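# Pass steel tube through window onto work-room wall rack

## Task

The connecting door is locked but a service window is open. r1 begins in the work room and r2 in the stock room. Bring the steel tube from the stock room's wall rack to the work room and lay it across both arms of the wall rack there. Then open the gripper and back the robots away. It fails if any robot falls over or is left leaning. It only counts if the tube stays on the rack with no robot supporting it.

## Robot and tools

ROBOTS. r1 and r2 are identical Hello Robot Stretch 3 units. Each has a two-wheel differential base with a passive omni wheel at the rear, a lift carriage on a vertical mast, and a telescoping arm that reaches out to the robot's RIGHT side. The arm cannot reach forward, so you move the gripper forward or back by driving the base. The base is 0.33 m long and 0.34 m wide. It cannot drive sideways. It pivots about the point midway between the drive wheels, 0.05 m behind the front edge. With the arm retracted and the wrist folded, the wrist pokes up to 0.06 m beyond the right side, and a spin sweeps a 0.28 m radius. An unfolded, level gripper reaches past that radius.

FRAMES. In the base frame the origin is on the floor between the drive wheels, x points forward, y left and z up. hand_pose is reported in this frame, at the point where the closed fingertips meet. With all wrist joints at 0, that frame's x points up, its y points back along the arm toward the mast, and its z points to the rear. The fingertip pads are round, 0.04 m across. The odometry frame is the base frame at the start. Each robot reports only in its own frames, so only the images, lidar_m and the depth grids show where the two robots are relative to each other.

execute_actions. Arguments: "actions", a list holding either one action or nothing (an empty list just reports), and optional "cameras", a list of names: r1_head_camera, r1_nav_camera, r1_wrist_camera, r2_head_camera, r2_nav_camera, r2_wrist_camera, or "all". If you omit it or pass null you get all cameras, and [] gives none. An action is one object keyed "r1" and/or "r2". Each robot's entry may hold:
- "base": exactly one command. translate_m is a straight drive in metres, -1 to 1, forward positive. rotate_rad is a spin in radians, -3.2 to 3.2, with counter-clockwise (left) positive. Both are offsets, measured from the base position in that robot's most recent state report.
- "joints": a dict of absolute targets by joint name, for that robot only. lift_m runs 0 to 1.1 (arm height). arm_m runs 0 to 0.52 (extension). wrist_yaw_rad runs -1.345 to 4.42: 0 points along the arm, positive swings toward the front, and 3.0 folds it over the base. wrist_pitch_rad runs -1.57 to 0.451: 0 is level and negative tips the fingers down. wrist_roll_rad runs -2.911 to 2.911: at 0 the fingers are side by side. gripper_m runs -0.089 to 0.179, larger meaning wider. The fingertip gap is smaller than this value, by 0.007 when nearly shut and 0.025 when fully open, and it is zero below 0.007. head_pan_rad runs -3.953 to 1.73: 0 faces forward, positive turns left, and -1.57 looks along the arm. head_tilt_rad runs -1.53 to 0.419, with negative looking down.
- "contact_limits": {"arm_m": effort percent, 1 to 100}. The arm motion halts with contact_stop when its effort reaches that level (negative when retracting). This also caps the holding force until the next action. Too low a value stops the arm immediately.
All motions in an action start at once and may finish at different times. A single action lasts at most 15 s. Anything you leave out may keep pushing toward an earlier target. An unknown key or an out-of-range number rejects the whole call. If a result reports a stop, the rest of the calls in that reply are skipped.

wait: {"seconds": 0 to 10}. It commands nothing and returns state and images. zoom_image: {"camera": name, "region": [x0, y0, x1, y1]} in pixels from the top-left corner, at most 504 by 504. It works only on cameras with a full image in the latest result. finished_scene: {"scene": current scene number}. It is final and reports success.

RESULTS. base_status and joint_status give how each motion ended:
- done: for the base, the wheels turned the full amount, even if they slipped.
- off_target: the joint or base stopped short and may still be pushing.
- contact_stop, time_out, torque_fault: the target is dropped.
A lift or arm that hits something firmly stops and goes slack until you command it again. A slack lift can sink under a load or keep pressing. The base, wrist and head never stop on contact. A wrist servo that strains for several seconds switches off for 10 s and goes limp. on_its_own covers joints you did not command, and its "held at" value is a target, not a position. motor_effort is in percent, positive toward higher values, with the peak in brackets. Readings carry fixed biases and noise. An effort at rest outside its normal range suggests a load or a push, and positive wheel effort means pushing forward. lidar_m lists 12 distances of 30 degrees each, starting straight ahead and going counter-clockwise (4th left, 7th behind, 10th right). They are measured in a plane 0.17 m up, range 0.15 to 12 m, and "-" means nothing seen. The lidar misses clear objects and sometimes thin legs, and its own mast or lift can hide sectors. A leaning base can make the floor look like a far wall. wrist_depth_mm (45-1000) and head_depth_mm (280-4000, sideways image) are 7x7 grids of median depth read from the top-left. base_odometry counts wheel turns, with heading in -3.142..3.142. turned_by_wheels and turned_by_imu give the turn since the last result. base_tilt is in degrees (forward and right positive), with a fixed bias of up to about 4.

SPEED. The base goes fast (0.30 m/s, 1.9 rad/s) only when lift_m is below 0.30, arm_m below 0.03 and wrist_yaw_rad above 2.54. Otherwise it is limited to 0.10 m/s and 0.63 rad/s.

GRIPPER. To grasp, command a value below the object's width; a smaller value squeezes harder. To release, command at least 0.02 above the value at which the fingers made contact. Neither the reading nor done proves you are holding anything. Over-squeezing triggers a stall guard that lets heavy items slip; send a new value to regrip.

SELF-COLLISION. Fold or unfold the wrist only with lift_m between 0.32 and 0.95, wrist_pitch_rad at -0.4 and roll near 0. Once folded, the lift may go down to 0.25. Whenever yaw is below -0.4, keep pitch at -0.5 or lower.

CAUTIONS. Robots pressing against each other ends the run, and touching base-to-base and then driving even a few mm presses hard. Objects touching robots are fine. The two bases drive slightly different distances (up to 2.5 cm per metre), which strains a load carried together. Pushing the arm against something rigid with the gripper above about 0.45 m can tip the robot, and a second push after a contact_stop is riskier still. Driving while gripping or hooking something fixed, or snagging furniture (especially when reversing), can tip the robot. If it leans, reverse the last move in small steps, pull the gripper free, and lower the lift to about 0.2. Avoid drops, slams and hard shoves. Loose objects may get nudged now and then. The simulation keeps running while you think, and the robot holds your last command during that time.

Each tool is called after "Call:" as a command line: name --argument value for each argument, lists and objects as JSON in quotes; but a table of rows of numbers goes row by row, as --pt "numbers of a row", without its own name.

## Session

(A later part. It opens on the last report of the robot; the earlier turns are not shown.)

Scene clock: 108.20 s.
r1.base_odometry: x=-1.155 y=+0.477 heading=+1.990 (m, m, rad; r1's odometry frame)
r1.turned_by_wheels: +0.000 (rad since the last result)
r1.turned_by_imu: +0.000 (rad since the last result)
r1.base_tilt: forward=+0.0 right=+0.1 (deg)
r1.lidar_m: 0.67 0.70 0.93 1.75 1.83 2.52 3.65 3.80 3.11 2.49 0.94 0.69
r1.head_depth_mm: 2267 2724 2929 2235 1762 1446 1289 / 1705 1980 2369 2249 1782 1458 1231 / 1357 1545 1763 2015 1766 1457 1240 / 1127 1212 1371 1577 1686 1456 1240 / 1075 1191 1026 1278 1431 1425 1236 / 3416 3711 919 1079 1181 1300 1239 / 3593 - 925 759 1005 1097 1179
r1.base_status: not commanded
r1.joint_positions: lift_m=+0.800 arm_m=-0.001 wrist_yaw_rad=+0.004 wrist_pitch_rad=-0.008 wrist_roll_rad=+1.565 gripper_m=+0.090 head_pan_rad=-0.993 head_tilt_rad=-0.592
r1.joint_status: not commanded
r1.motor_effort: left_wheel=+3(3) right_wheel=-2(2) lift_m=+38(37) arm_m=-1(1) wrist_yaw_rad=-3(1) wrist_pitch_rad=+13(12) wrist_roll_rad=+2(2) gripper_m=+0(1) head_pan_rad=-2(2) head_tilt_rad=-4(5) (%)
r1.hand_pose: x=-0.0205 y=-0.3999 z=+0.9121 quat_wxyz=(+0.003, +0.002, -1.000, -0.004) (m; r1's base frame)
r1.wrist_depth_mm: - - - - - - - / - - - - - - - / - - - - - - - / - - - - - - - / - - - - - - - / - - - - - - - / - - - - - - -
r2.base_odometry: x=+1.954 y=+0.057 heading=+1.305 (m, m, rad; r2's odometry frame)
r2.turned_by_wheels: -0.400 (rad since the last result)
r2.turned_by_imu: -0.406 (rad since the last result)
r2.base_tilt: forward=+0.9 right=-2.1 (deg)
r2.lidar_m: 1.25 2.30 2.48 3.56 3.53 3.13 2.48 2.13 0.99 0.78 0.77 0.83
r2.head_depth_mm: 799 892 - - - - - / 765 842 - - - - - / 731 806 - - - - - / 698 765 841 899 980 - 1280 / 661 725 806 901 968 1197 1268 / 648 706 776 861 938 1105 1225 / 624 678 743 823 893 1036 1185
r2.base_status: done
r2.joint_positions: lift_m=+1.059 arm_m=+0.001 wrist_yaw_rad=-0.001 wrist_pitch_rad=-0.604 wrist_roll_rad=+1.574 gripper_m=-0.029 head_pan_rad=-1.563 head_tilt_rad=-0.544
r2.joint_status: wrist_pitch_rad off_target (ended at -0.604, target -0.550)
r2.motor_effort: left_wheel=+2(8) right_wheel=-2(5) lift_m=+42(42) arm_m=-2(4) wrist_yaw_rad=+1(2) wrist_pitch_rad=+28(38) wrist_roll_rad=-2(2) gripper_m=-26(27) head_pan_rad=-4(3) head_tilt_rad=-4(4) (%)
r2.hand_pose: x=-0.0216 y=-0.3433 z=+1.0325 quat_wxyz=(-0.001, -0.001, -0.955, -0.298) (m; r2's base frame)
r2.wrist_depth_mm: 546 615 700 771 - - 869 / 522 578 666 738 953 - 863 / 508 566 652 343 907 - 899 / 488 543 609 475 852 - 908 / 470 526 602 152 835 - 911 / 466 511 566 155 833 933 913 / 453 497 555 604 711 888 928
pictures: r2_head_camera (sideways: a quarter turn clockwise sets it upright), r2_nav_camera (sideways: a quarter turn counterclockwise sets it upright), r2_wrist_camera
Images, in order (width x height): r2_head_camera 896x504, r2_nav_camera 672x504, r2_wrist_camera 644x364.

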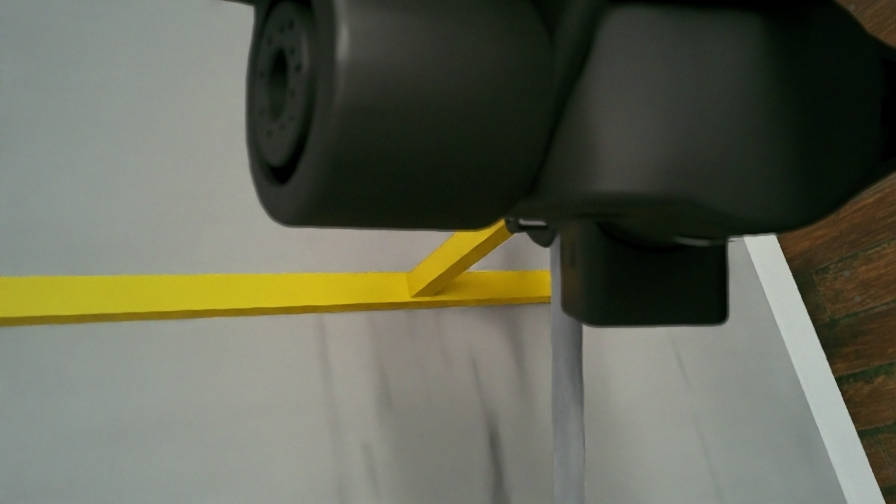

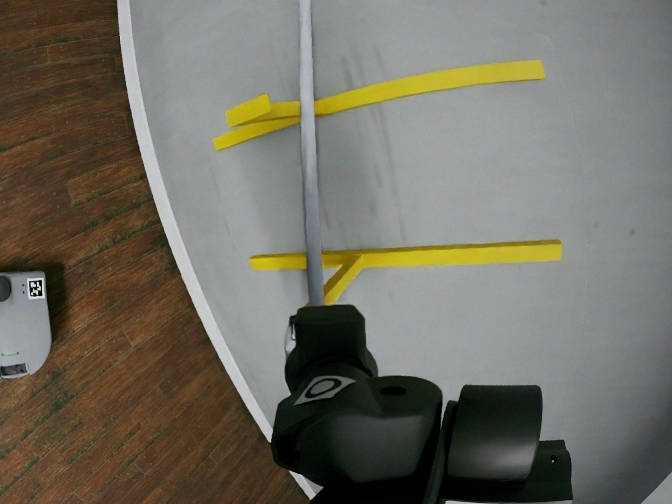

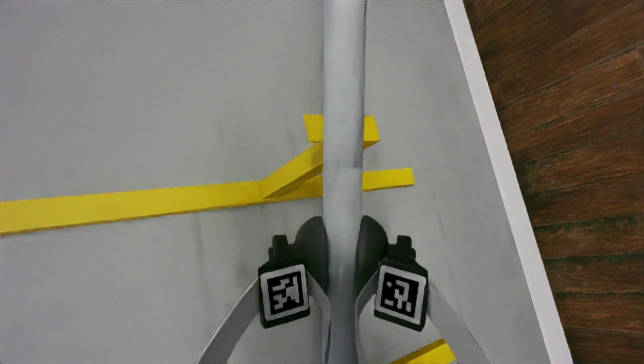

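Call:
execute_actions --actions '[{"r2":{"base":{"translate_m":-0.55}}}]' --cameras '[]'

Call:
execute_actions --actions '[{"r2":{"base":{"rotate_rad":1.98},"joints":{"head_pan_rad":-0.1,"head_tilt_rad":-0.2}}}]' --cameras '["r2_head_camera","r2_nav_camera"]'

Scene clock: 121.57 s.
r1.base_odometry: x=-1.155 y=+0.477 heading=+1.990 (m, m, rad; r1's odometry frame)
r1.turned_by_wheels: +0.000 (rad since the last result)
r1.turned_by_imu: +0.002 (rad since the last result)
r1.base_tilt: forward=-0.1 right=+0.0 (deg)
r1.lidar_m: 0.67 0.70 0.94 1.75 1.83 2.52 3.65 3.80 3.14 2.49 0.93 0.69
r1.head_depth_mm: 2285 2685 2946 2256 1760 1450 1290 / 1699 1979 2384 2245 1767 1454 1234 / 1357 1530 1751 2014 1776 1456 1241 / 1126 1219 1372 1572 1696 1459 1244 / 1079 1188 1027 1280 1442 1428 1246 / 3426 3697 918 1076 1185 1300 1235 / 3601 - 923 759 1005 1093 1173
r1.base_status: not commanded
r1.joint_positions: lift_m=+0.800 arm_m=-0.001 wrist_yaw_rad=+0.004 wrist_pitch_rad=-0.008 wrist_roll_rad=+1.565 gripper_m=+0.090 head_pan_rad=-0.993 head_tilt_rad=-0.592
r1.joint_status: not commanded
r1.motor_effort: left_wheel=+3(3) right_wheel=-2(2) lift_m=+38(37) arm_m=-1(1) wrist_yaw_rad=-2(2) wrist_pitch_rad=+12(12) wrist_roll_rad=+2(2) gripper_m=+0(0) head_pan_rad=-2(2) head_tilt_rad=-5(5) (%)
r1.hand_pose: x=-0.0205 y=-0.3999 z=+0.9121 quat_wxyz=(+0.003, +0.002, -1.000, -0.004) (m; r1's base frame)
r1.wrist_depth_mm: - - - - - - - / - - - - - - - / - - - - - - - / - - - - - - - / - - - - - - - / - - - - - - - / - - - - - - -
r2.base_odometry: x=+1.809 y=-0.474 heading=+1.305 (m, m, rad; r2's odometry frame)
r2.turned_by_wheels: +0.000 (rad since the last result)
r2.turned_by_imu: -0.001 (rad since the last result)
r2.base_tilt: forward=+0.9 right=-2.1 (deg)
r2.lidar_m: 1.61 2.80 3.02 3.35 3.31 2.48 1.97 1.95 1.27 1.00 0.99 1.07
r2.head_depth_mm: 1037 1149 - - - - - / 994 1088 - - - - - / 955 1045 - - - - - / 908 995 1110 1237 1322 - 1293 / 874 955 1057 1180 1259 1473 1295 / 843 917 1008 1120 1212 1431 1285 / 808 878 962 1063 1145 1344 1290
r2.base_status: done
r2.joint_positions: lift_m=+1.059 arm_m=+0.001 wrist_yaw_rad=+0.000 wrist_pitch_rad=-0.604 wrist_roll_rad=+1.574 gripper_m=-0.029 head_pan_rad=-1.563 head_tilt_rad=-0.544
r2.joint_status: not commanded
r2.motor_effort: left_wheel=+3(5) right_wheel=-2(5) lift_m=+42(42) arm_m=-2(2) wrist_yaw_rad=+0(1) wrist_pitch_rad=+28(28) wrist_roll_rad=-2(1) gripper_m=-26(26) head_pan_rad=-4(4) head_tilt_rad=-4(4) (%)
r2.hand_pose: x=-0.0216 y=-0.3433 z=+1.0325 quat_wxyz=(-0.001, -0.001, -0.955, -0.298) (m; r2's base frame)
r2.wrist_depth_mm: 731 819 968 - - - 872 / 707 791 898 - - - 857 / 680 774 872 943 - - 894 / 660 737 844 905 - - 894 / 638 714 810 153 - - 894 / 630 687 772 155 - - 925 / 615 668 741 811 - - 917
pictures: none
No camera images: the call's "cameras" was empty. Leave "cameras" out to get every camera's image.

Scene clock: 125.63 s.
r1.base_odometry: x=-1.155 y=+0.477 heading=+1.990 (m, m, rad; r1's odometry frame)
r1.turned_by_wheels: +0.000 (rad since the last result)
r1.turned_by_imu: +0.000 (rad since the last result)
r1.base_tilt: forward=+0.0 right=+0.0 (deg)
r1.lidar_m: 0.67 0.70 0.93 1.75 1.82 2.53 3.65 3.79 3.12 2.49 0.94 0.69
r1.head_depth_mm: 2267 2716 2921 2252 1756 1450 1282 / 1690 1990 2363 2259 1765 1456 1233 / 1357 1528 1742 2016 1777 1447 1235 / 1130 1213 1369 1566 1683 1464 1237 / 1081 1191 1024 1284 1435 1438 1238 / 3382 3761 921 1075 1185 1304 1243 / 3611 - 918 759 1004 1099 1177
r1.base_status: not commanded
r1.joint_positions: lift_m=+0.800 arm_m=-0.001 wrist_yaw_rad=+0.004 wrist_pitch_rad=-0.008 wrist_roll_rad=+1.565 gripper_m=+0.090 head_pan_rad=-0.993 head_tilt_rad=-0.592
r1.joint_status: not commanded
r1.motor_effort: left_wheel=+3(3) right_wheel=-2(2) lift_m=+38(37) arm_m=-1(1) wrist_yaw_rad=-2(2) wrist_pitch_rad=+13(12) wrist_roll_rad=+2(2) gripper_m=+1(1) head_pan_rad=-2(2) head_tilt_rad=-5(4) (%)
r1.hand_pose: x=-0.0205 y=-0.3999 z=+0.9121 quat_wxyz=(+0.003, +0.002, -1.000, -0.004) (m; r1's base frame)
r1.wrist_depth_mm: - - - - - - - / - - - - - - - / - - - - - - - / - - - - - - - / - - - - - - - / - - - - - - - / - - - - - - -
r2.base_odometry: x=+1.809 y=-0.474 heading=-2.999 (m, m, rad; r2's odometry frame)
r2.turned_by_wheels: +1.980 (rad since the last result)
r2.turned_by_imu: +2.005 (rad since the last result)
r2.base_tilt: forward=+0.9 right=-2.1 (deg)
r2.lidar_m: 3.30 2.77 2.01 1.95 1.41 1.03 0.99 1.03 1.40 2.80 2.91 3.43
r2.head_depth_mm: 3175 3305 3468 3647 3301 2260 1701 / 3197 3281 3428 3636 3298 2237 1699 / 3118 3156 - 3511 3240 2253 1694 / 3084 3146 - 3520 3293 2248 1707 / 3017 3074 - 3427 3290 2218 1693 / 2993 3158 3238 3383 3270 2243 1692 / 2924 3112 3181 3335 3267 2210 1682
r2.base_status: done
r2.joint_positions: lift_m=+1.059 arm_m=+0.001 wrist_yaw_rad=+0.000 wrist_pitch_rad=-0.604 wrist_roll_rad=+1.573 gripper_m=-0.029 head_pan_rad=-0.107 head_tilt_rad=-0.211
r2.joint_status: all done
r2.motor_effort: left_wheel=-3(9) right_wheel=+1(4) lift_m=+42(42) arm_m=-3(4) wrist_yaw_rad=+0(1) wrist_pitch_rad=+28(28) wrist_roll_rad=-2(2) gripper_m=-26(26) head_pan_rad=+5(59) head_tilt_rad=+6(34) (%)
r2.hand_pose: x=-0.0214 y=-0.3433 z=+1.0325 quat_wxyz=(-0.001, +0.000, -0.955, -0.298) (m; r2's base frame)
r2.wrist_depth_mm: - - - - - - 880 / - - - - - - 886 / - - - - - - 881 / - - - - - - 904 / - - - 154 - - 924 / - - - 156 - - 934 / - - - - - - 902
pictures: r2_head_camera (sideways: a quarter turn clockwise sets it upright), r2_nav_camera (sideways: a quarter turn counterclockwise sets it upright)
Images, in order (width x height): r2_head_camera 896x504, r2_nav_camera 672x504.

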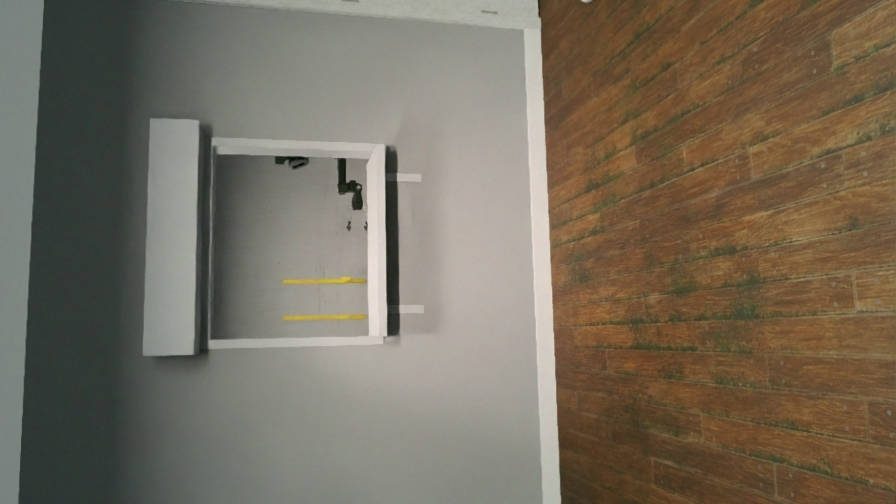

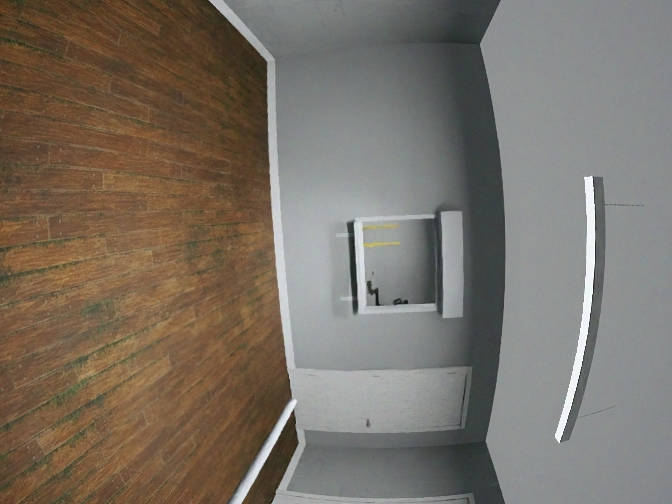

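Call:
execute_actions --actions '[{"r2":{"base":{"translate_m":1.0},"joints":{"arm_m":0.08}}}]' --cameras '[]'

Call:
execute_actions --actions '[{"r2":{"base":{"translate_m":1.0},"joints":{"head_pan_rad":-0.3}}}]' --cameras '[]'

Call:
execute_actions --actions '[{"r2":{"base":{"translate_m":0.45}},"r1":{"joints":{"head_pan_rad":-0.75,"head_tilt_rad":-0.35}}}]' --cameras '["r2_head_camera","r2_nav_camera","r1_head_camera"]'

Scene clock: 141.03 s.
r1.base_odometry: x=-1.155 y=+0.477 heading=+1.990 (m, m, rad; r1's odometry frame)
r1.turned_by_wheels: +0.000 (rad since the last result)
r1.turned_by_imu: +0.002 (rad since the last result)
r1.base_tilt: forward=-0.1 right=+0.0 (deg)
r1.lidar_m: 0.67 0.70 0.93 1.75 1.83 2.51 3.64 3.82 3.13 2.50 0.94 0.69
r1.head_depth_mm: 2269 2742 2960 2245 1776 1451 1295 / 1707 1978 2370 2261 1774 1452 1233 / 1362 1532 1771 2018 1777 1466 1238 / 1131 1206 1374 1576 1681 1460 1236 / 1078 1193 1027 1285 1434 1430 1236 / 3434 3719 920 1078 1178 1307 1243 / 3664 - 924 757 1005 1097 1174
r1.base_status: not commanded
r1.joint_positions: lift_m=+0.800 arm_m=-0.001 wrist_yaw_rad=+0.004 wrist_pitch_rad=-0.008 wrist_roll_rad=+1.565 gripper_m=+0.090 head_pan_rad=-0.993 head_tilt_rad=-0.592
r1.joint_status: not commanded
r1.motor_effort: left_wheel=+3(3) right_wheel=-2(2) lift_m=+38(37) arm_m=-1(1) wrist_yaw_rad=-3(1) wrist_pitch_rad=+12(13) wrist_roll_rad=+2(2) gripper_m=+0(1) head_pan_rad=-2(2) head_tilt_rad=-6(4) (%)
r1.hand_pose: x=-0.0205 y=-0.3999 z=+0.9121 quat_wxyz=(+0.003, +0.002, -1.000, -0.004) (m; r1's base frame)
r1.wrist_depth_mm: - - - - - - - / - - - - - - - / - - - - - - - / - - - - - - - / - - - - - - - / - - - - - - - / - - - - - - -
r2.base_odometry: x=+0.819 y=-0.616 heading=-2.999 (m, m, rad; r2's odometry frame)
r2.turned_by_wheels: +0.000 (rad since the last result)
r2.turned_by_imu: -0.008 (rad since the last result)
r2.base_tilt: forward=+1.0 right=-2.0 (deg)
r2.lidar_m: 2.32 2.41 2.03 1.95 2.02 2.06 1.98 2.05 2.80 2.80 2.87 2.42
r2.head_depth_mm: 2175 2309 2413 2527 2639 2247 1700 / 2136 2363 3506 2504 2616 2243 1694 / 2123 - - 2479 2533 2238 1703 / 2086 - - 2442 2540 2214 1691 / 2049 2165 - 2396 2491 2217 1695 / 2063 2140 2245 2357 2443 2240 1695 / 2064 2134 2218 2331 2430 2242 1697
r2.base_status: done
r2.joint_positions: lift_m=+1.059 arm_m=+0.080 wrist_yaw_rad=+0.000 wrist_pitch_rad=-0.605 wrist_roll_rad=+1.573 gripper_m=-0.029 head_pan_rad=-0.107 head_tilt_rad=-0.211
r2.joint_status: all done
r2.motor_effort: left_wheel=-2(3) right_wheel=+1(4) lift_m=+42(42) arm_m=+3(4) wrist_yaw_rad=-1(0) wrist_pitch_rad=+29(29) wrist_roll_rad=-2(2) gripper_m=-26(26) head_pan_rad=+5(5) head_tilt_rad=+6(6) (%)
r2.hand_pose: x=-0.0214 y=-0.4215 z=+1.0323 quat_wxyz=(-0.001, +0.000, -0.954, -0.298) (m; r2's base frame)
r2.wrist_depth_mm: - - - - - - 867 / - - - - - - 866 / - - - - - - 884 / - - - - - - 887 / - - - 152 - - 909 / - - - 155 - - 928 / - - - - - - 921
pictures: none
No camera images: the call's "cameras" was empty. Leave "cameras" out to get every camera's image.

Scene clock: 152.70 s.
r1.base_odometry: x=-1.155 y=+0.477 heading=+1.990 (m, m, rad; r1's odometry frame)
r1.turned_by_wheels: +0.000 (rad since the last result)
r1.turned_by_imu: +0.001 (rad since the last result)
r1.base_tilt: forward=-0.1 right=+0.0 (deg)
r1.lidar_m: 0.67 0.70 0.93 1.75 1.83 2.52 3.66 3.81 3.13 2.49 0.93 0.69
r1.head_depth_mm: 2285 2712 2956 2267 1755 1449 1280 / 1700 1975 2360 2252 1772 1450 1233 / 1361 1539 1756 2017 1764 1453 1231 / 1126 1214 1375 1568 1679 1463 1239 / 1078 1191 1022 1275 1431 1433 1236 / 3439 3729 921 1079 1180 1300 1240 / 3667 - 922 759 1005 1097 1176
r1.base_status: not commanded
r1.joint_positions: lift_m=+0.800 arm_m=-0.001 wrist_yaw_rad=+0.004 wrist_pitch_rad=-0.008 wrist_roll_rad=+1.565 gripper_m=+0.090 head_pan_rad=-0.993 head_tilt_rad=-0.592
r1.joint_status: not commanded
r1.motor_effort: left_wheel=+3(3) right_wheel=-2(2) lift_m=+39(37) arm_m=-1(1) wrist_yaw_rad=-3(1) wrist_pitch_rad=+13(12) wrist_roll_rad=+2(2) gripper_m=+1(1) head_pan_rad=-2(2) head_tilt_rad=-5(6) (%)
r1.hand_pose: x=-0.0205 y=-0.3999 z=+0.9121 quat_wxyz=(+0.003, +0.002, -1.000, -0.004) (m; r1's base frame)
r1.wrist_depth_mm: - - - - - - - / - - - - - - - / - - - - - - - / - - - - - - - / - - - - - - - / - - - - - - - / - - - - - - -
r2.base_odometry: x=-0.171 y=-0.758 heading=-2.999 (m, m, rad; r2's odometry frame)
r2.turned_by_wheels: +0.000 (rad since the last result)
r2.turned_by_imu: -0.007 (rad since the last result)
r2.base_tilt: forward=+0.9 right=-2.1 (deg)
r2.lidar_m: 1.32 1.37 1.86 1.96 2.03 2.76 2.98 3.07 2.90 2.77 1.91 1.38
r2.head_depth_mm: 1232 1464 1522 1581 1648 1779 1682 / 1226 - - 1626 1607 1687 1690 / 1243 - - 2317 1533 1616 1651 / 1225 - - 2295 1463 1530 1608 / 1192 - - - 1424 1492 1540 / 1158 - - - 1361 1432 1485 / 1117 - - - 1323 1370 1436
r2.base_status: done
r2.joint_positions: lift_m=+1.059 arm_m=+0.080 wrist_yaw_rad=+0.000 wrist_pitch_rad=-0.605 wrist_roll_rad=+1.573 gripper_m=-0.029 head_pan_rad=-0.293 head_tilt_rad=-0.211
r2.joint_status: all done
r2.motor_effort: left_wheel=-1(4) right_wheel=+1(4) lift_m=+42(42) arm_m=+3(3) wrist_yaw_rad=-1(0) wrist_pitch_rad=+29(29) wrist_roll_rad=-1(1) gripper_m=-27(26) head_pan_rad=-4(28) head_tilt_rad=+6(6) (%)
r2.hand_pose: x=-0.0214 y=-0.4215 z=+1.0323 quat_wxyz=(-0.001, +0.000, -0.954, -0.298) (m; r2's base frame)
r2.wrist_depth_mm: - - - - - - 861 / - - - - - - 889 / - - - - - - 888 / - - - - - - 900 / - - - 152 - - 914 / - - - 155 - - 933 / - - - - - - 903
pictures: none
No camera images: the call's "cameras" was empty. Leave "cameras" out to get every camera's image.

Scene clock: 158.80 s.
r1.base_odometry: x=-1.155 y=+0.477 heading=+1.990 (m, m, rad; r1's odometry frame)
r1.turned_by_wheels: +0.000 (rad since the last result)
r1.turned_by_imu: +0.001 (rad since the last result)
r1.base_tilt: forward=-0.1 right=+0.0 (deg)
r1.lidar_m: 0.67 0.70 0.93 1.75 1.83 2.52 3.65 3.81 3.12 2.49 0.94 0.69
r1.head_depth_mm: 1168 1274 1407 1571 1778 1770 1421 / 1055 1127 1230 1196 1449 1608 1430 / 3301 3557 3769 1045 1230 1345 1387 / 3608 3936 - 1055 1042 1158 1262 / 3995 - - 1060 787 1008 1094 / - - - 1071 716 897 960 / - - - 3652 724 792 854
r1.base_status: not commanded
r1.joint_positions: lift_m=+0.800 arm_m=-0.001 wrist_yaw_rad=+0.004 wrist_pitch_rad=-0.008 wrist_roll_rad=+1.565 gripper_m=+0.090 head_pan_rad=-0.757 head_tilt_rad=-0.360
r1.joint_status: all done
r1.motor_effort: left_wheel=+3(3) right_wheel=-2(2) lift_m=+38(38) arm_m=-1(1) wrist_yaw_rad=-2(2) wrist_pitch_rad=+12(13) wrist_roll_rad=+2(2) gripper_m=+0(1) head_pan_rad=+3(19) head_tilt_rad=+5(25) (%)
r1.hand_pose: x=-0.0205 y=-0.3999 z=+0.9121 quat_wxyz=(+0.003, +0.002, -1.000, -0.004) (m; r1's base frame)
r1.wrist_depth_mm: - - - - - - - / - - - - - - - / - - - - - - - / - - - - - - - / - - - - - - - / - - - - - - - / - - - - - - -
r2.base_odometry: x=-0.616 y=-0.822 heading=-2.999 (m, m, rad; r2's odometry frame)
r2.turned_by_wheels: +0.000 (rad since the last result)
r2.turned_by_imu: -0.004 (rad since the last result)
r2.base_tilt: forward=+0.8 right=-2.1 (deg)
r2.lidar_m: 0.88 0.91 1.23 1.96 2.03 2.76 3.41 3.52 2.88 2.76 1.26 0.92
r2.head_depth_mm: 3507 - - - 1041 1146 1208 / 3440 - - - 970 1089 1154 / 3463 - - - 974 1049 1103 / 3240 - - - 979 1002 1053 / 3223 - - - 975 959 1010 / 3179 - - - 974 922 969 / 3235 - - - 911 884 931
r2.base_status: done
r2.joint_positions: lift_m=+1.059 arm_m=+0.080 wrist_yaw_rad=+0.000 wrist_pitch_rad=-0.605 wrist_roll_rad=+1.573 gripper_m=-0.029 head_pan_rad=-0.293 head_tilt_rad=-0.211
r2.joint_status: not commanded
r2.motor_effort: left_wheel=-2(4) right_wheel=+0(4) lift_m=+42(42) arm_m=+3(3) wrist_yaw_rad=-1(0) wrist_pitch_rad=+29(29) wrist_roll_rad=-1(1) gripper_m=-26(26) head_pan_rad=-4(4) head_tilt_rad=+6(7) (%)
r2.hand_pose: x=-0.0214 y=-0.4215 z=+1.0323 quat_wxyz=(-0.001, +0.000, -0.954, -0.298) (m; r2's base frame)
r2.wrist_depth_mm: - - - - - - 854 / - - - - - - 872 / - - - - - - 890 / - - - - - - 899 / - - - 152 - - 892 / - - - 155 - - 919 / - - - - - - 931
pictures: r1_head_camera (sideways: a quarter turn clockwise sets it upright), r2_head_camera (sideways: a quarter turn clockwise sets it upright), r2_nav_camera (sideways: a quarter turn counterclockwise sets it upright)
Images, in order (width x height): r1_head_camera 896x504, r2_head_camera 896x504, r2_nav_camera 672x504.

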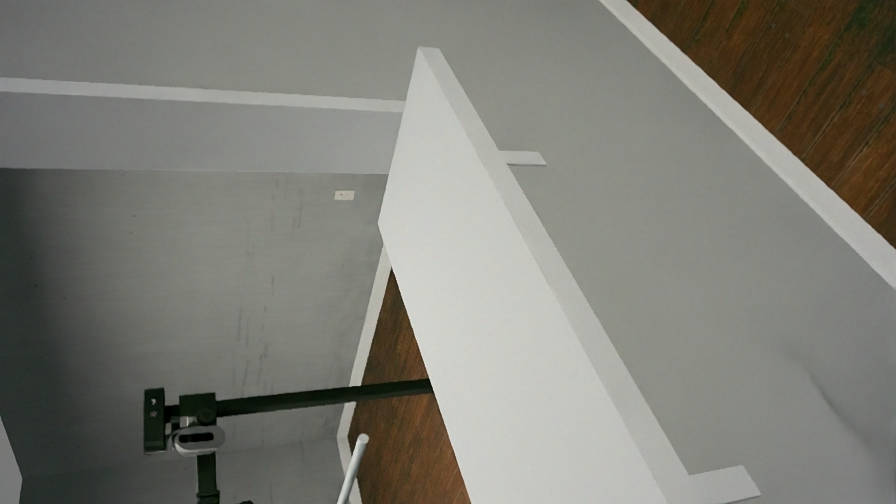

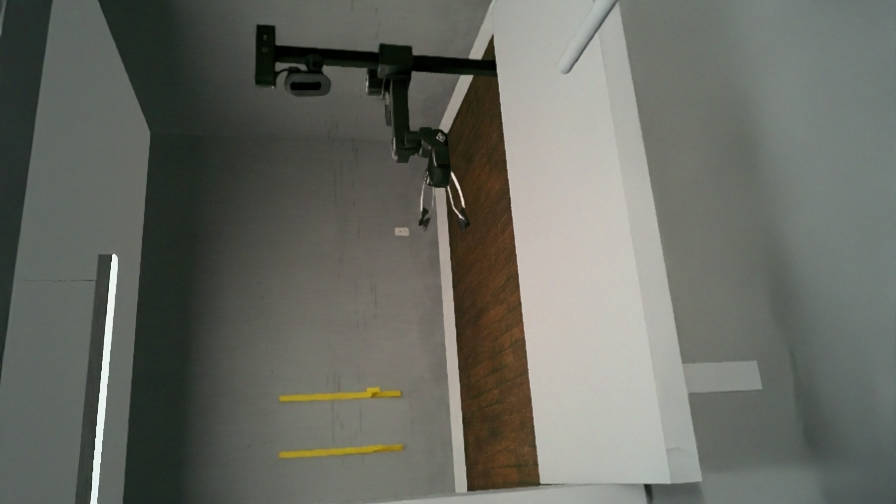

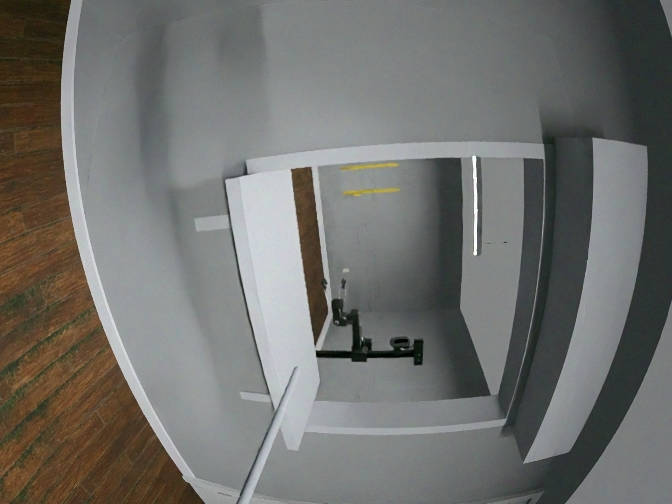

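Call:
execute_actions --actions '[{"r2":{"base":{"translate_m":0.72},"joints":{"head_pan_rad":-1.2,"head_tilt_rad":-0.7}},"r1":{"base":{"translate_m":0.42},"joints":{"head_pan_rad":-1.3,"head_tilt_rad":-0.55}}}]'

Scene clock: 174.67 s.
r1.base_odometry: x=-1.326 y=+0.861 heading=+1.990 (m, m, rad; r1's odometry frame)
r1.turned_by_wheels: +0.000 (rad since the last result)
r1.turned_by_imu: +0.001 (rad since the last result)
r1.base_tilt: forward=-0.1 right=+0.0 (deg)
r1.lidar_m: 0.25 0.26 0.36 0.94 1.82 2.52 4.06 4.21 3.12 0.93 0.35 0.26
r1.head_depth_mm: 2548 2765 3009 2339 1856 1506 1290 / 2594 2830 3077 2431 1920 1523 - / 1665 1911 1782 2228 1876 1506 1303 / 938 1037 1029 719 612 1434 1274 / 924 1028 1037 721 552 447 403 / 2747 3052 1041 723 554 448 375 / 992 3131 3406 725 554 449 377
r1.base_status: done
r1.joint_positions: lift_m=+0.800 arm_m=-0.001 wrist_yaw_rad=+0.003 wrist_pitch_rad=-0.008 wrist_roll_rad=+1.565 gripper_m=+0.090 head_pan_rad=-1.293 head_tilt_rad=-0.543
r1.joint_status: all done
r1.motor_effort: left_wheel=+3(9) right_wheel=-3(3) lift_m=+38(38) arm_m=-1(1) wrist_yaw_rad=-2(2) wrist_pitch_rad=+12(12) wrist_roll_rad=+2(1) gripper_m=+0(1) head_pan_rad=-2(25) head_tilt_rad=-4(23) (%)
r1.hand_pose: x=-0.0205 y=-0.3999 z=+0.9121 quat_wxyz=(+0.003, +0.002, -1.000, -0.004) (m; r1's base frame)
r1.wrist_depth_mm: - - - - - - - / - - - - - - - / - - - - - - - / - - - - - - - / - - - - - 946 928 / 842 830 859 709 633 662 643 / - - - 502 505 497 486
r2.base_odometry: x=-1.329 y=-0.925 heading=-2.999 (m, m, rad; r2's odometry frame)
r2.turned_by_wheels: +0.000 (rad since the last result)
r2.turned_by_imu: -0.006 (rad since the last result)
r2.base_tilt: forward=+1.0 right=-2.1 (deg)
r2.lidar_m: 0.16 0.17 0.23 0.60 2.04 2.77 4.12 3.99 2.85 0.69 0.24 0.17
r2.head_depth_mm: 1420 2534 853 1905 1649 1395 1209 / 793 1031 749 566 517 1362 1198 / 773 865 749 582 475 402 362 / 2595 2870 749 582 475 402 348 / 2634 1289 747 579 476 402 348 / 1103 971 716 582 475 401 347 / 2860 940 891 580 474 401 348
r2.base_status: done
r2.joint_positions: lift_m=+1.059 arm_m=+0.080 wrist_yaw_rad=+0.000 wrist_pitch_rad=-0.605 wrist_roll_rad=+1.573 gripper_m=-0.029 head_pan_rad=-1.193 head_tilt_rad=-0.691
r2.joint_status: all done
r2.motor_effort: left_wheel=-1(3) right_wheel=+0(4) lift_m=+42(42) arm_m=+3(3) wrist_yaw_rad=-1(1) wrist_pitch_rad=+29(29) wrist_roll_rad=-2(1) gripper_m=-26(26) head_pan_rad=-4(55) head_tilt_rad=-5(38) (%)
r2.hand_pose: x=-0.0214 y=-0.4215 z=+1.0323 quat_wxyz=(-0.001, +0.000, -0.954, -0.298) (m; r2's base frame)
r2.wrist_depth_mm: - - - - - - 880 / - - - - - - 867 / - - - - - - 906 / - - - - - - 901 / 777 793 666 152 846 792 811 / 528 551 600 155 262 244 547 / 488 552 614 414 299 212 187
pictures: r1_head_camera (sideways: a quarter turn clockwise sets it upright), r1_nav_camera (sideways: a quarter turn counterclockwise sets it upright), r1_wrist_camera, r2_head_camera (sideways: a quarter turn clockwise sets it upright), r2_nav_camera (sideways: a quarter turn counterclockwise sets it upright), r2_wrist_camera
Images, in order (width x height): r1_head_camera 896x504, r1_nav_camera 672x504, r1_wrist_camera 644x364, r2_head_camera 896x504, r2_nav_camera 672x504, r2_wrist_camera 644x364.

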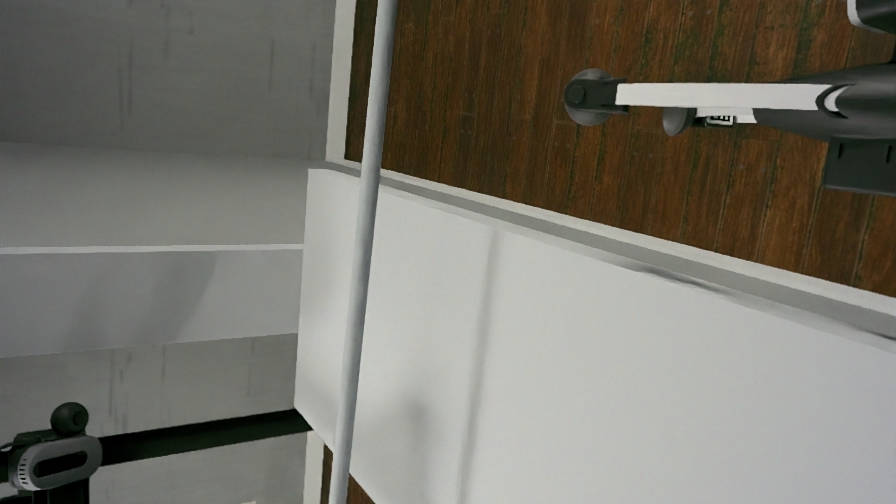

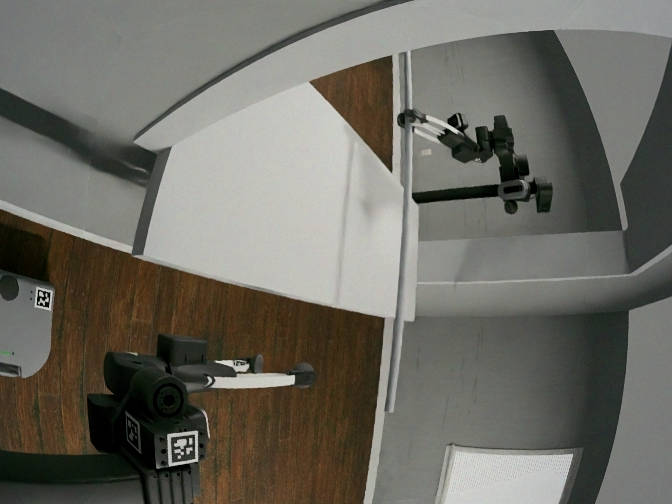

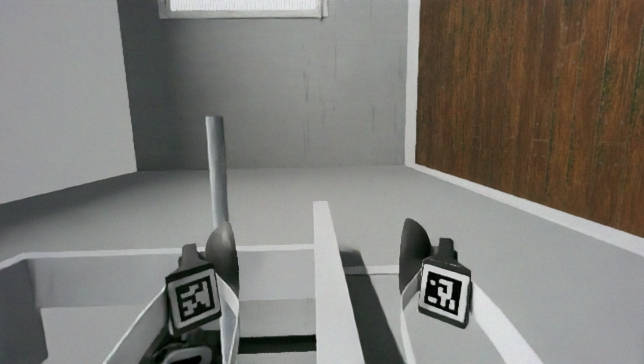

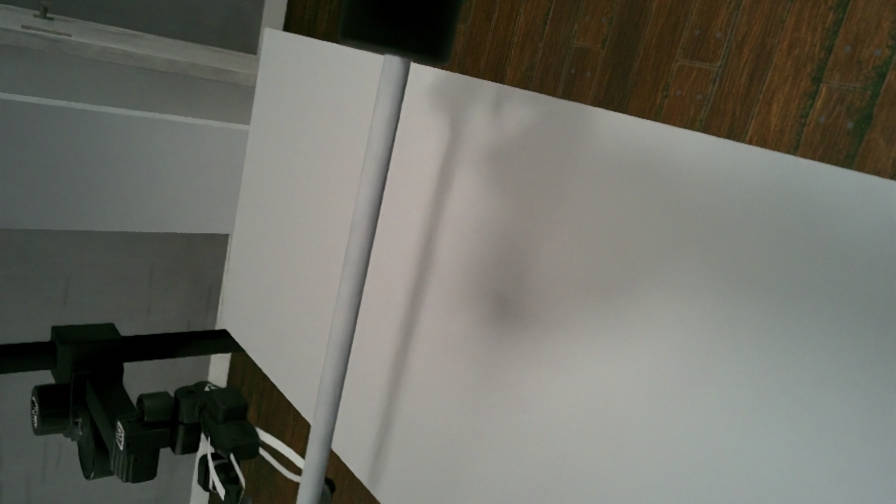

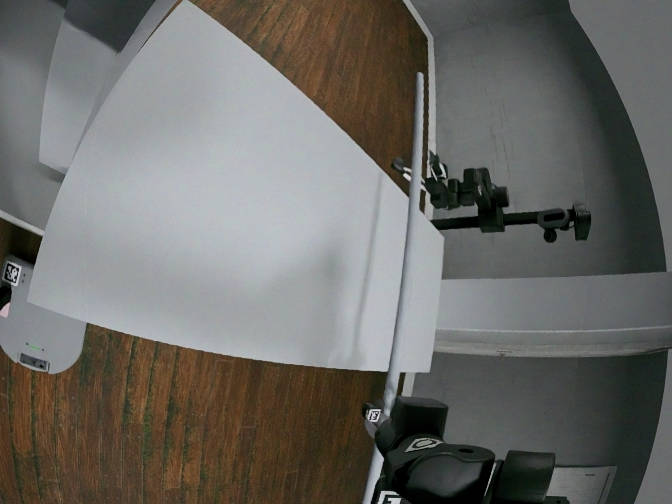

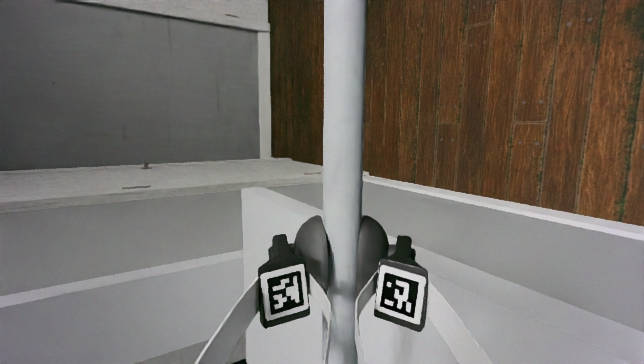

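Call:
execute_actions --actions '[{"r2":{"joints":{"lift_m":0.98}},"r1":{"joints":{"lift_m":0.812,"arm_m":0.1}}}]' --cameras '["r1_head_camera","r1_wrist_camera","r2_head_camera","r2_nav_camera"]'

Scene clock: 180.40 s.
r1.base_odometry: x=-1.326 y=+0.861 heading=+1.990 (m, m, rad; r1's odometry frame)
r1.turned_by_wheels: +0.000 (rad since the last result)
r1.turned_by_imu: +0.001 (rad since the last result)
r1.base_tilt: forward=-0.1 right=+0.1 (deg)
r1.lidar_m: 0.25 0.26 0.36 0.95 1.82 2.51 4.07 4.24 3.12 0.93 0.35 0.26
r1.head_depth_mm: 2526 2810 2987 2432 1858 1592 - / 2574 2813 3078 2525 1892 - - / 1660 1913 2119 2194 1863 1507 1266 / 936 1039 1034 688 611 1431 1268 / 925 1032 1040 690 552 447 403 / 2751 3106 1042 707 554 448 376 / 987 3172 3395 722 554 449 377
r1.base_status: not commanded
r1.joint_positions: lift_m=+0.812 arm_m=+0.100 wrist_yaw_rad=+0.003 wrist_pitch_rad=-0.007 wrist_roll_rad=+1.566 gripper_m=+0.090 head_pan_rad=-1.293 head_tilt_rad=-0.543
r1.joint_status: all done
r1.motor_effort: left_wheel=+3(3) right_wheel=-2(3) lift_m=+38(38) arm_m=+4(5) wrist_yaw_rad=-2(3) wrist_pitch_rad=+12(12) wrist_roll_rad=+2(2) gripper_m=+1(0) head_pan_rad=-2(2) head_tilt_rad=-4(4) (%)
r1.hand_pose: x=-0.0206 y=-0.5007 z=+0.9243 quat_wxyz=(+0.003, +0.001, -1.000, -0.004) (m; r1's base frame)
r1.wrist_depth_mm: - - - - - - - / - - - - - - - / - - - - - - - / - - - - - - - / - - - 825 - 967 899 / 744 756 760 552 619 654 663 / - - - 317 502 490 493
r2.base_odometry: x=-1.329 y=-0.925 heading=-2.999 (m, m, rad; r2's odometry frame)
r2.turned_by_wheels: +0.000 (rad since the last result)
r2.turned_by_imu: -0.001 (rad since the last result)
r2.base_tilt: forward=+1.0 right=-2.1 (deg)
r2.lidar_m: 0.16 0.17 0.23 0.60 2.04 2.76 4.13 4.00 2.87 0.68 0.24 0.17
r2.head_depth_mm: 1414 2507 2315 2028 - 1371 1203 / 790 1029 747 582 502 1368 1201 / 775 868 746 581 476 402 362 / 2595 2848 750 563 476 401 348 / 2602 1289 749 560 475 402 348 / 1095 3124 746 562 475 401 347 / 2807 854 2330 575 474 401 347
r2.base_status: not commanded
r2.joint_positions: lift_m=+0.980 arm_m=+0.080 wrist_yaw_rad=+0.000 wrist_pitch_rad=-0.605 wrist_roll_rad=+1.573 gripper_m=-0.029 head_pan_rad=-1.193 head_tilt_rad=-0.691
r2.joint_status: all done
r2.motor_effort: left_wheel=+0(1) right_wheel=+0(0) lift_m=+23(38) arm_m=+3(3) wrist_yaw_rad=+0(1) wrist_pitch_rad=+29(29) wrist_roll_rad=-2(2) gripper_m=-26(26) head_pan_rad=-4(4) head_tilt_rad=-5(6) (%)
r2.hand_pose: x=-0.0214 y=-0.4215 z=+0.9531 quat_wxyz=(-0.001, +0.000, -0.954, -0.298) (m; r2's base frame)
r2.wrist_depth_mm: - - - - - - 823 / - - - - - - 810 / - - - - - - 831 / - - - - - - 820 / 786 797 438 152 838 794 770 / 524 553 507 155 563 543 554 / 490 553 477 258 188 412 415
pictures: r1_head_camera (sideways: a quarter turn clockwise sets it upright), r1_wrist_camera, r2_head_camera (sideways: a quarter turn clockwise sets it upright), r2_nav_camera (sideways: a quarter turn counterclockwise sets it upright)
Images, in order (width x height): r1_head_camera 896x504, r1_wrist_camera 644x364, r2_head_camera 896x504, r2_nav_camera 672x504.

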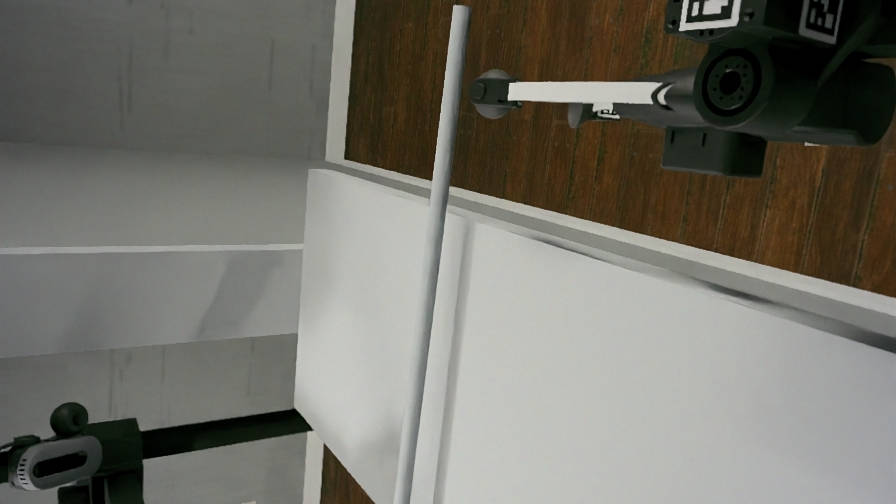

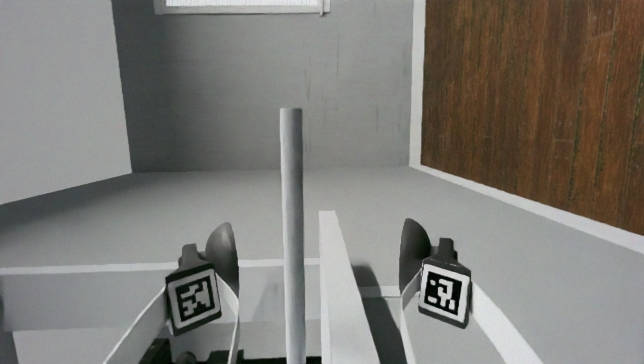

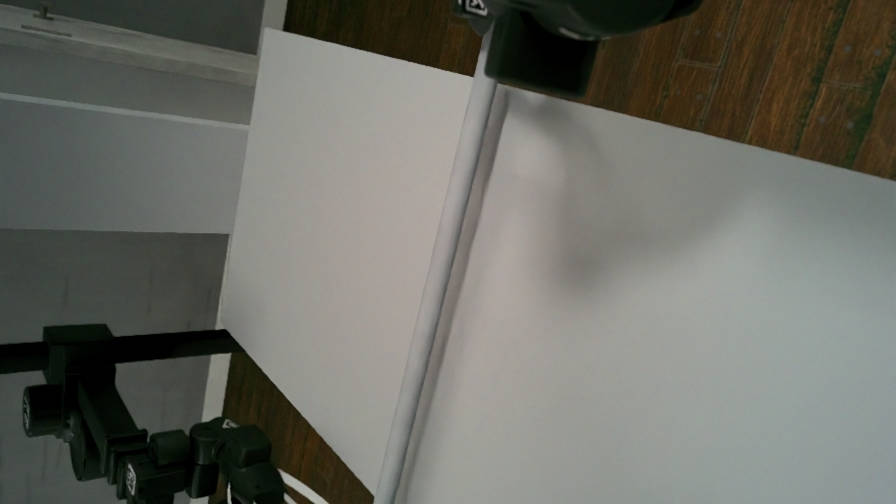

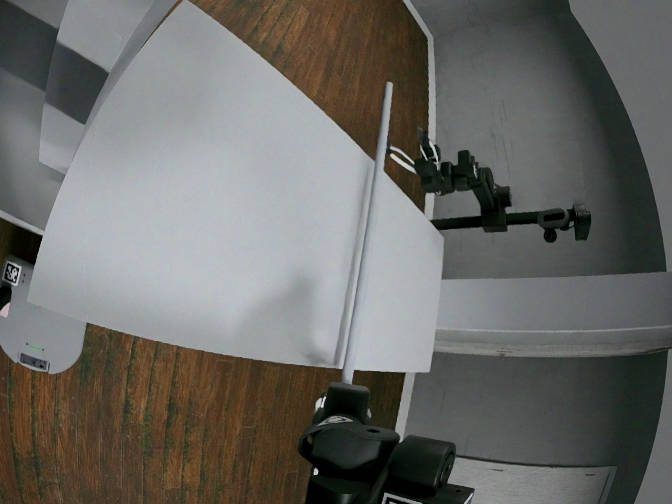

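Call:
execute_actions --actions '[{"r2":{"joints":{"lift_m":0.963}},"r1":{"joints":{"arm_m":0.21}}}]' --cameras '["r1_head_camera","r1_wrist_camera"]'

Scene clock: 184.80 s.
r1.base_odometry: x=-1.326 y=+0.861 heading=+1.990 (m, m, rad; r1's odometry frame)
r1.turned_by_wheels: +0.000 (rad since the last result)
r1.turned_by_imu: +0.000 (rad since the last result)
r1.base_tilt: forward=+0.0 right=+0.0 (deg)
r1.lidar_m: 0.25 0.26 0.36 0.95 1.82 2.52 4.06 4.21 3.12 0.93 0.35 0.26
r1.head_depth_mm: 2510 2773 3009 2419 - 1401 1266 / 2612 2844 3030 2420 - 1432 1269 / 1652 1926 2132 2186 1875 1504 1267 / 943 1036 1032 687 611 1428 1269 / 921 1031 1030 705 552 448 404 / 2774 3040 1042 713 553 448 376 / 984 3131 3336 725 555 448 376
r1.base_status: not commanded
r1.joint_positions: lift_m=+0.812 arm_m=+0.210 wrist_yaw_rad=+0.003 wrist_pitch_rad=-0.007 wrist_roll_rad=+1.566 gripper_m=+0.090 head_pan_rad=-1.293 head_tilt_rad=-0.543
r1.joint_status: all done
r1.motor_effort: left_wheel=+3(3) right_wheel=-2(3) lift_m=+38(38) arm_m=+4(4) wrist_yaw_rad=-2(2) wrist_pitch_rad=+12(12) wrist_roll_rad=+1(2) gripper_m=+0(1) head_pan_rad=-2(2) head_tilt_rad=-3(5) (%)
r1.hand_pose: x=-0.0206 y=-0.6107 z=+0.9244 quat_wxyz=(+0.003, +0.001, -1.000, -0.004) (m; r1's base frame)
r1.wrist_depth_mm: - - - - - - - / - - - - - - - / - - - - - - - / - - - - - - - / - - - 825 - 955 889 / 690 663 657 405 613 654 651 / 643 657 666 285 501 488 490
r2.base_odometry: x=-1.329 y=-0.925 heading=-2.999 (m, m, rad; r2's odometry frame)
r2.turned_by_wheels: +0.000 (rad since the last result)
r2.turned_by_imu: -0.001 (rad since the last result)
r2.base_tilt: forward=+1.0 right=-2.1 (deg)
r2.lidar_m: 0.16 0.17 0.23 0.60 2.04 2.76 4.11 4.03 2.86 0.68 0.24 0.17
r2.head_depth_mm: 1405 2537 2332 2017 - 1367 1204 / 788 1030 748 583 494 1362 1203 / 775 871 747 582 475 402 362 / 2549 2829 751 581 474 403 347 / 2609 1290 748 564 475 401 347 / 1090 3151 747 567 475 402 347 / 2779 978 2392 580 475 400 347
r2.base_status: not commanded
r2.joint_positions: lift_m=+0.963 arm_m=+0.080 wrist_yaw_rad=+0.000 wrist_pitch_rad=-0.605 wrist_roll_rad=+1.573 gripper_m=-0.029 head_pan_rad=-1.193 head_tilt_rad=-0.691
r2.joint_status: all done
r2.motor_effort: left_wheel=-1(1) right_wheel=+0(0) lift_m=+24(24) arm_m=+3(3) wrist_yaw_rad=+0(1) wrist_pitch_rad=+29(29) wrist_roll_rad=-1(1) gripper_m=-27(26) head_pan_rad=-4(4) head_tilt_rad=-6(6) (%)
r2.hand_pose: x=-0.0214 y=-0.4215 z=+0.9361 quat_wxyz=(-0.001, +0.000, -0.954, -0.299) (m; r2's base frame)
r2.wrist_depth_mm: - - - - - - 796 / - - - - - - 806 / - - - - - - 804 / - - - - - - 803 / 788 790 425 153 846 813 776 / 526 554 444 155 565 546 543 / 493 553 416 224 181 409 412
pictures: r1_head_camera (sideways: a quarter turn clockwise sets it upright), r1_wrist_camera
Images, in order (width x height): r1_head_camera 896x504, r1_wrist_camera 644x364.

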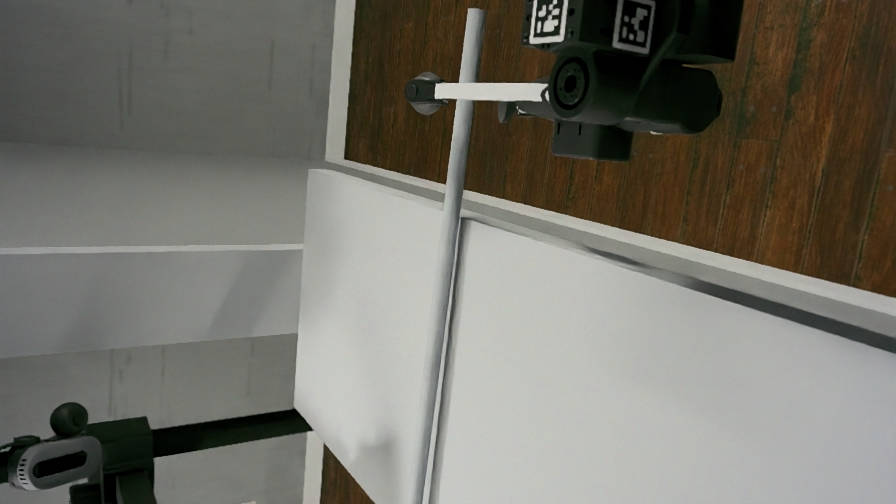

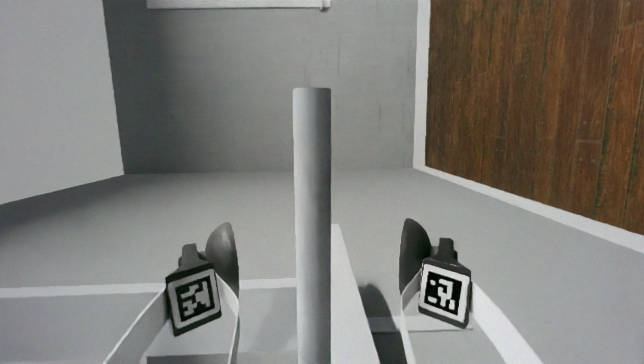

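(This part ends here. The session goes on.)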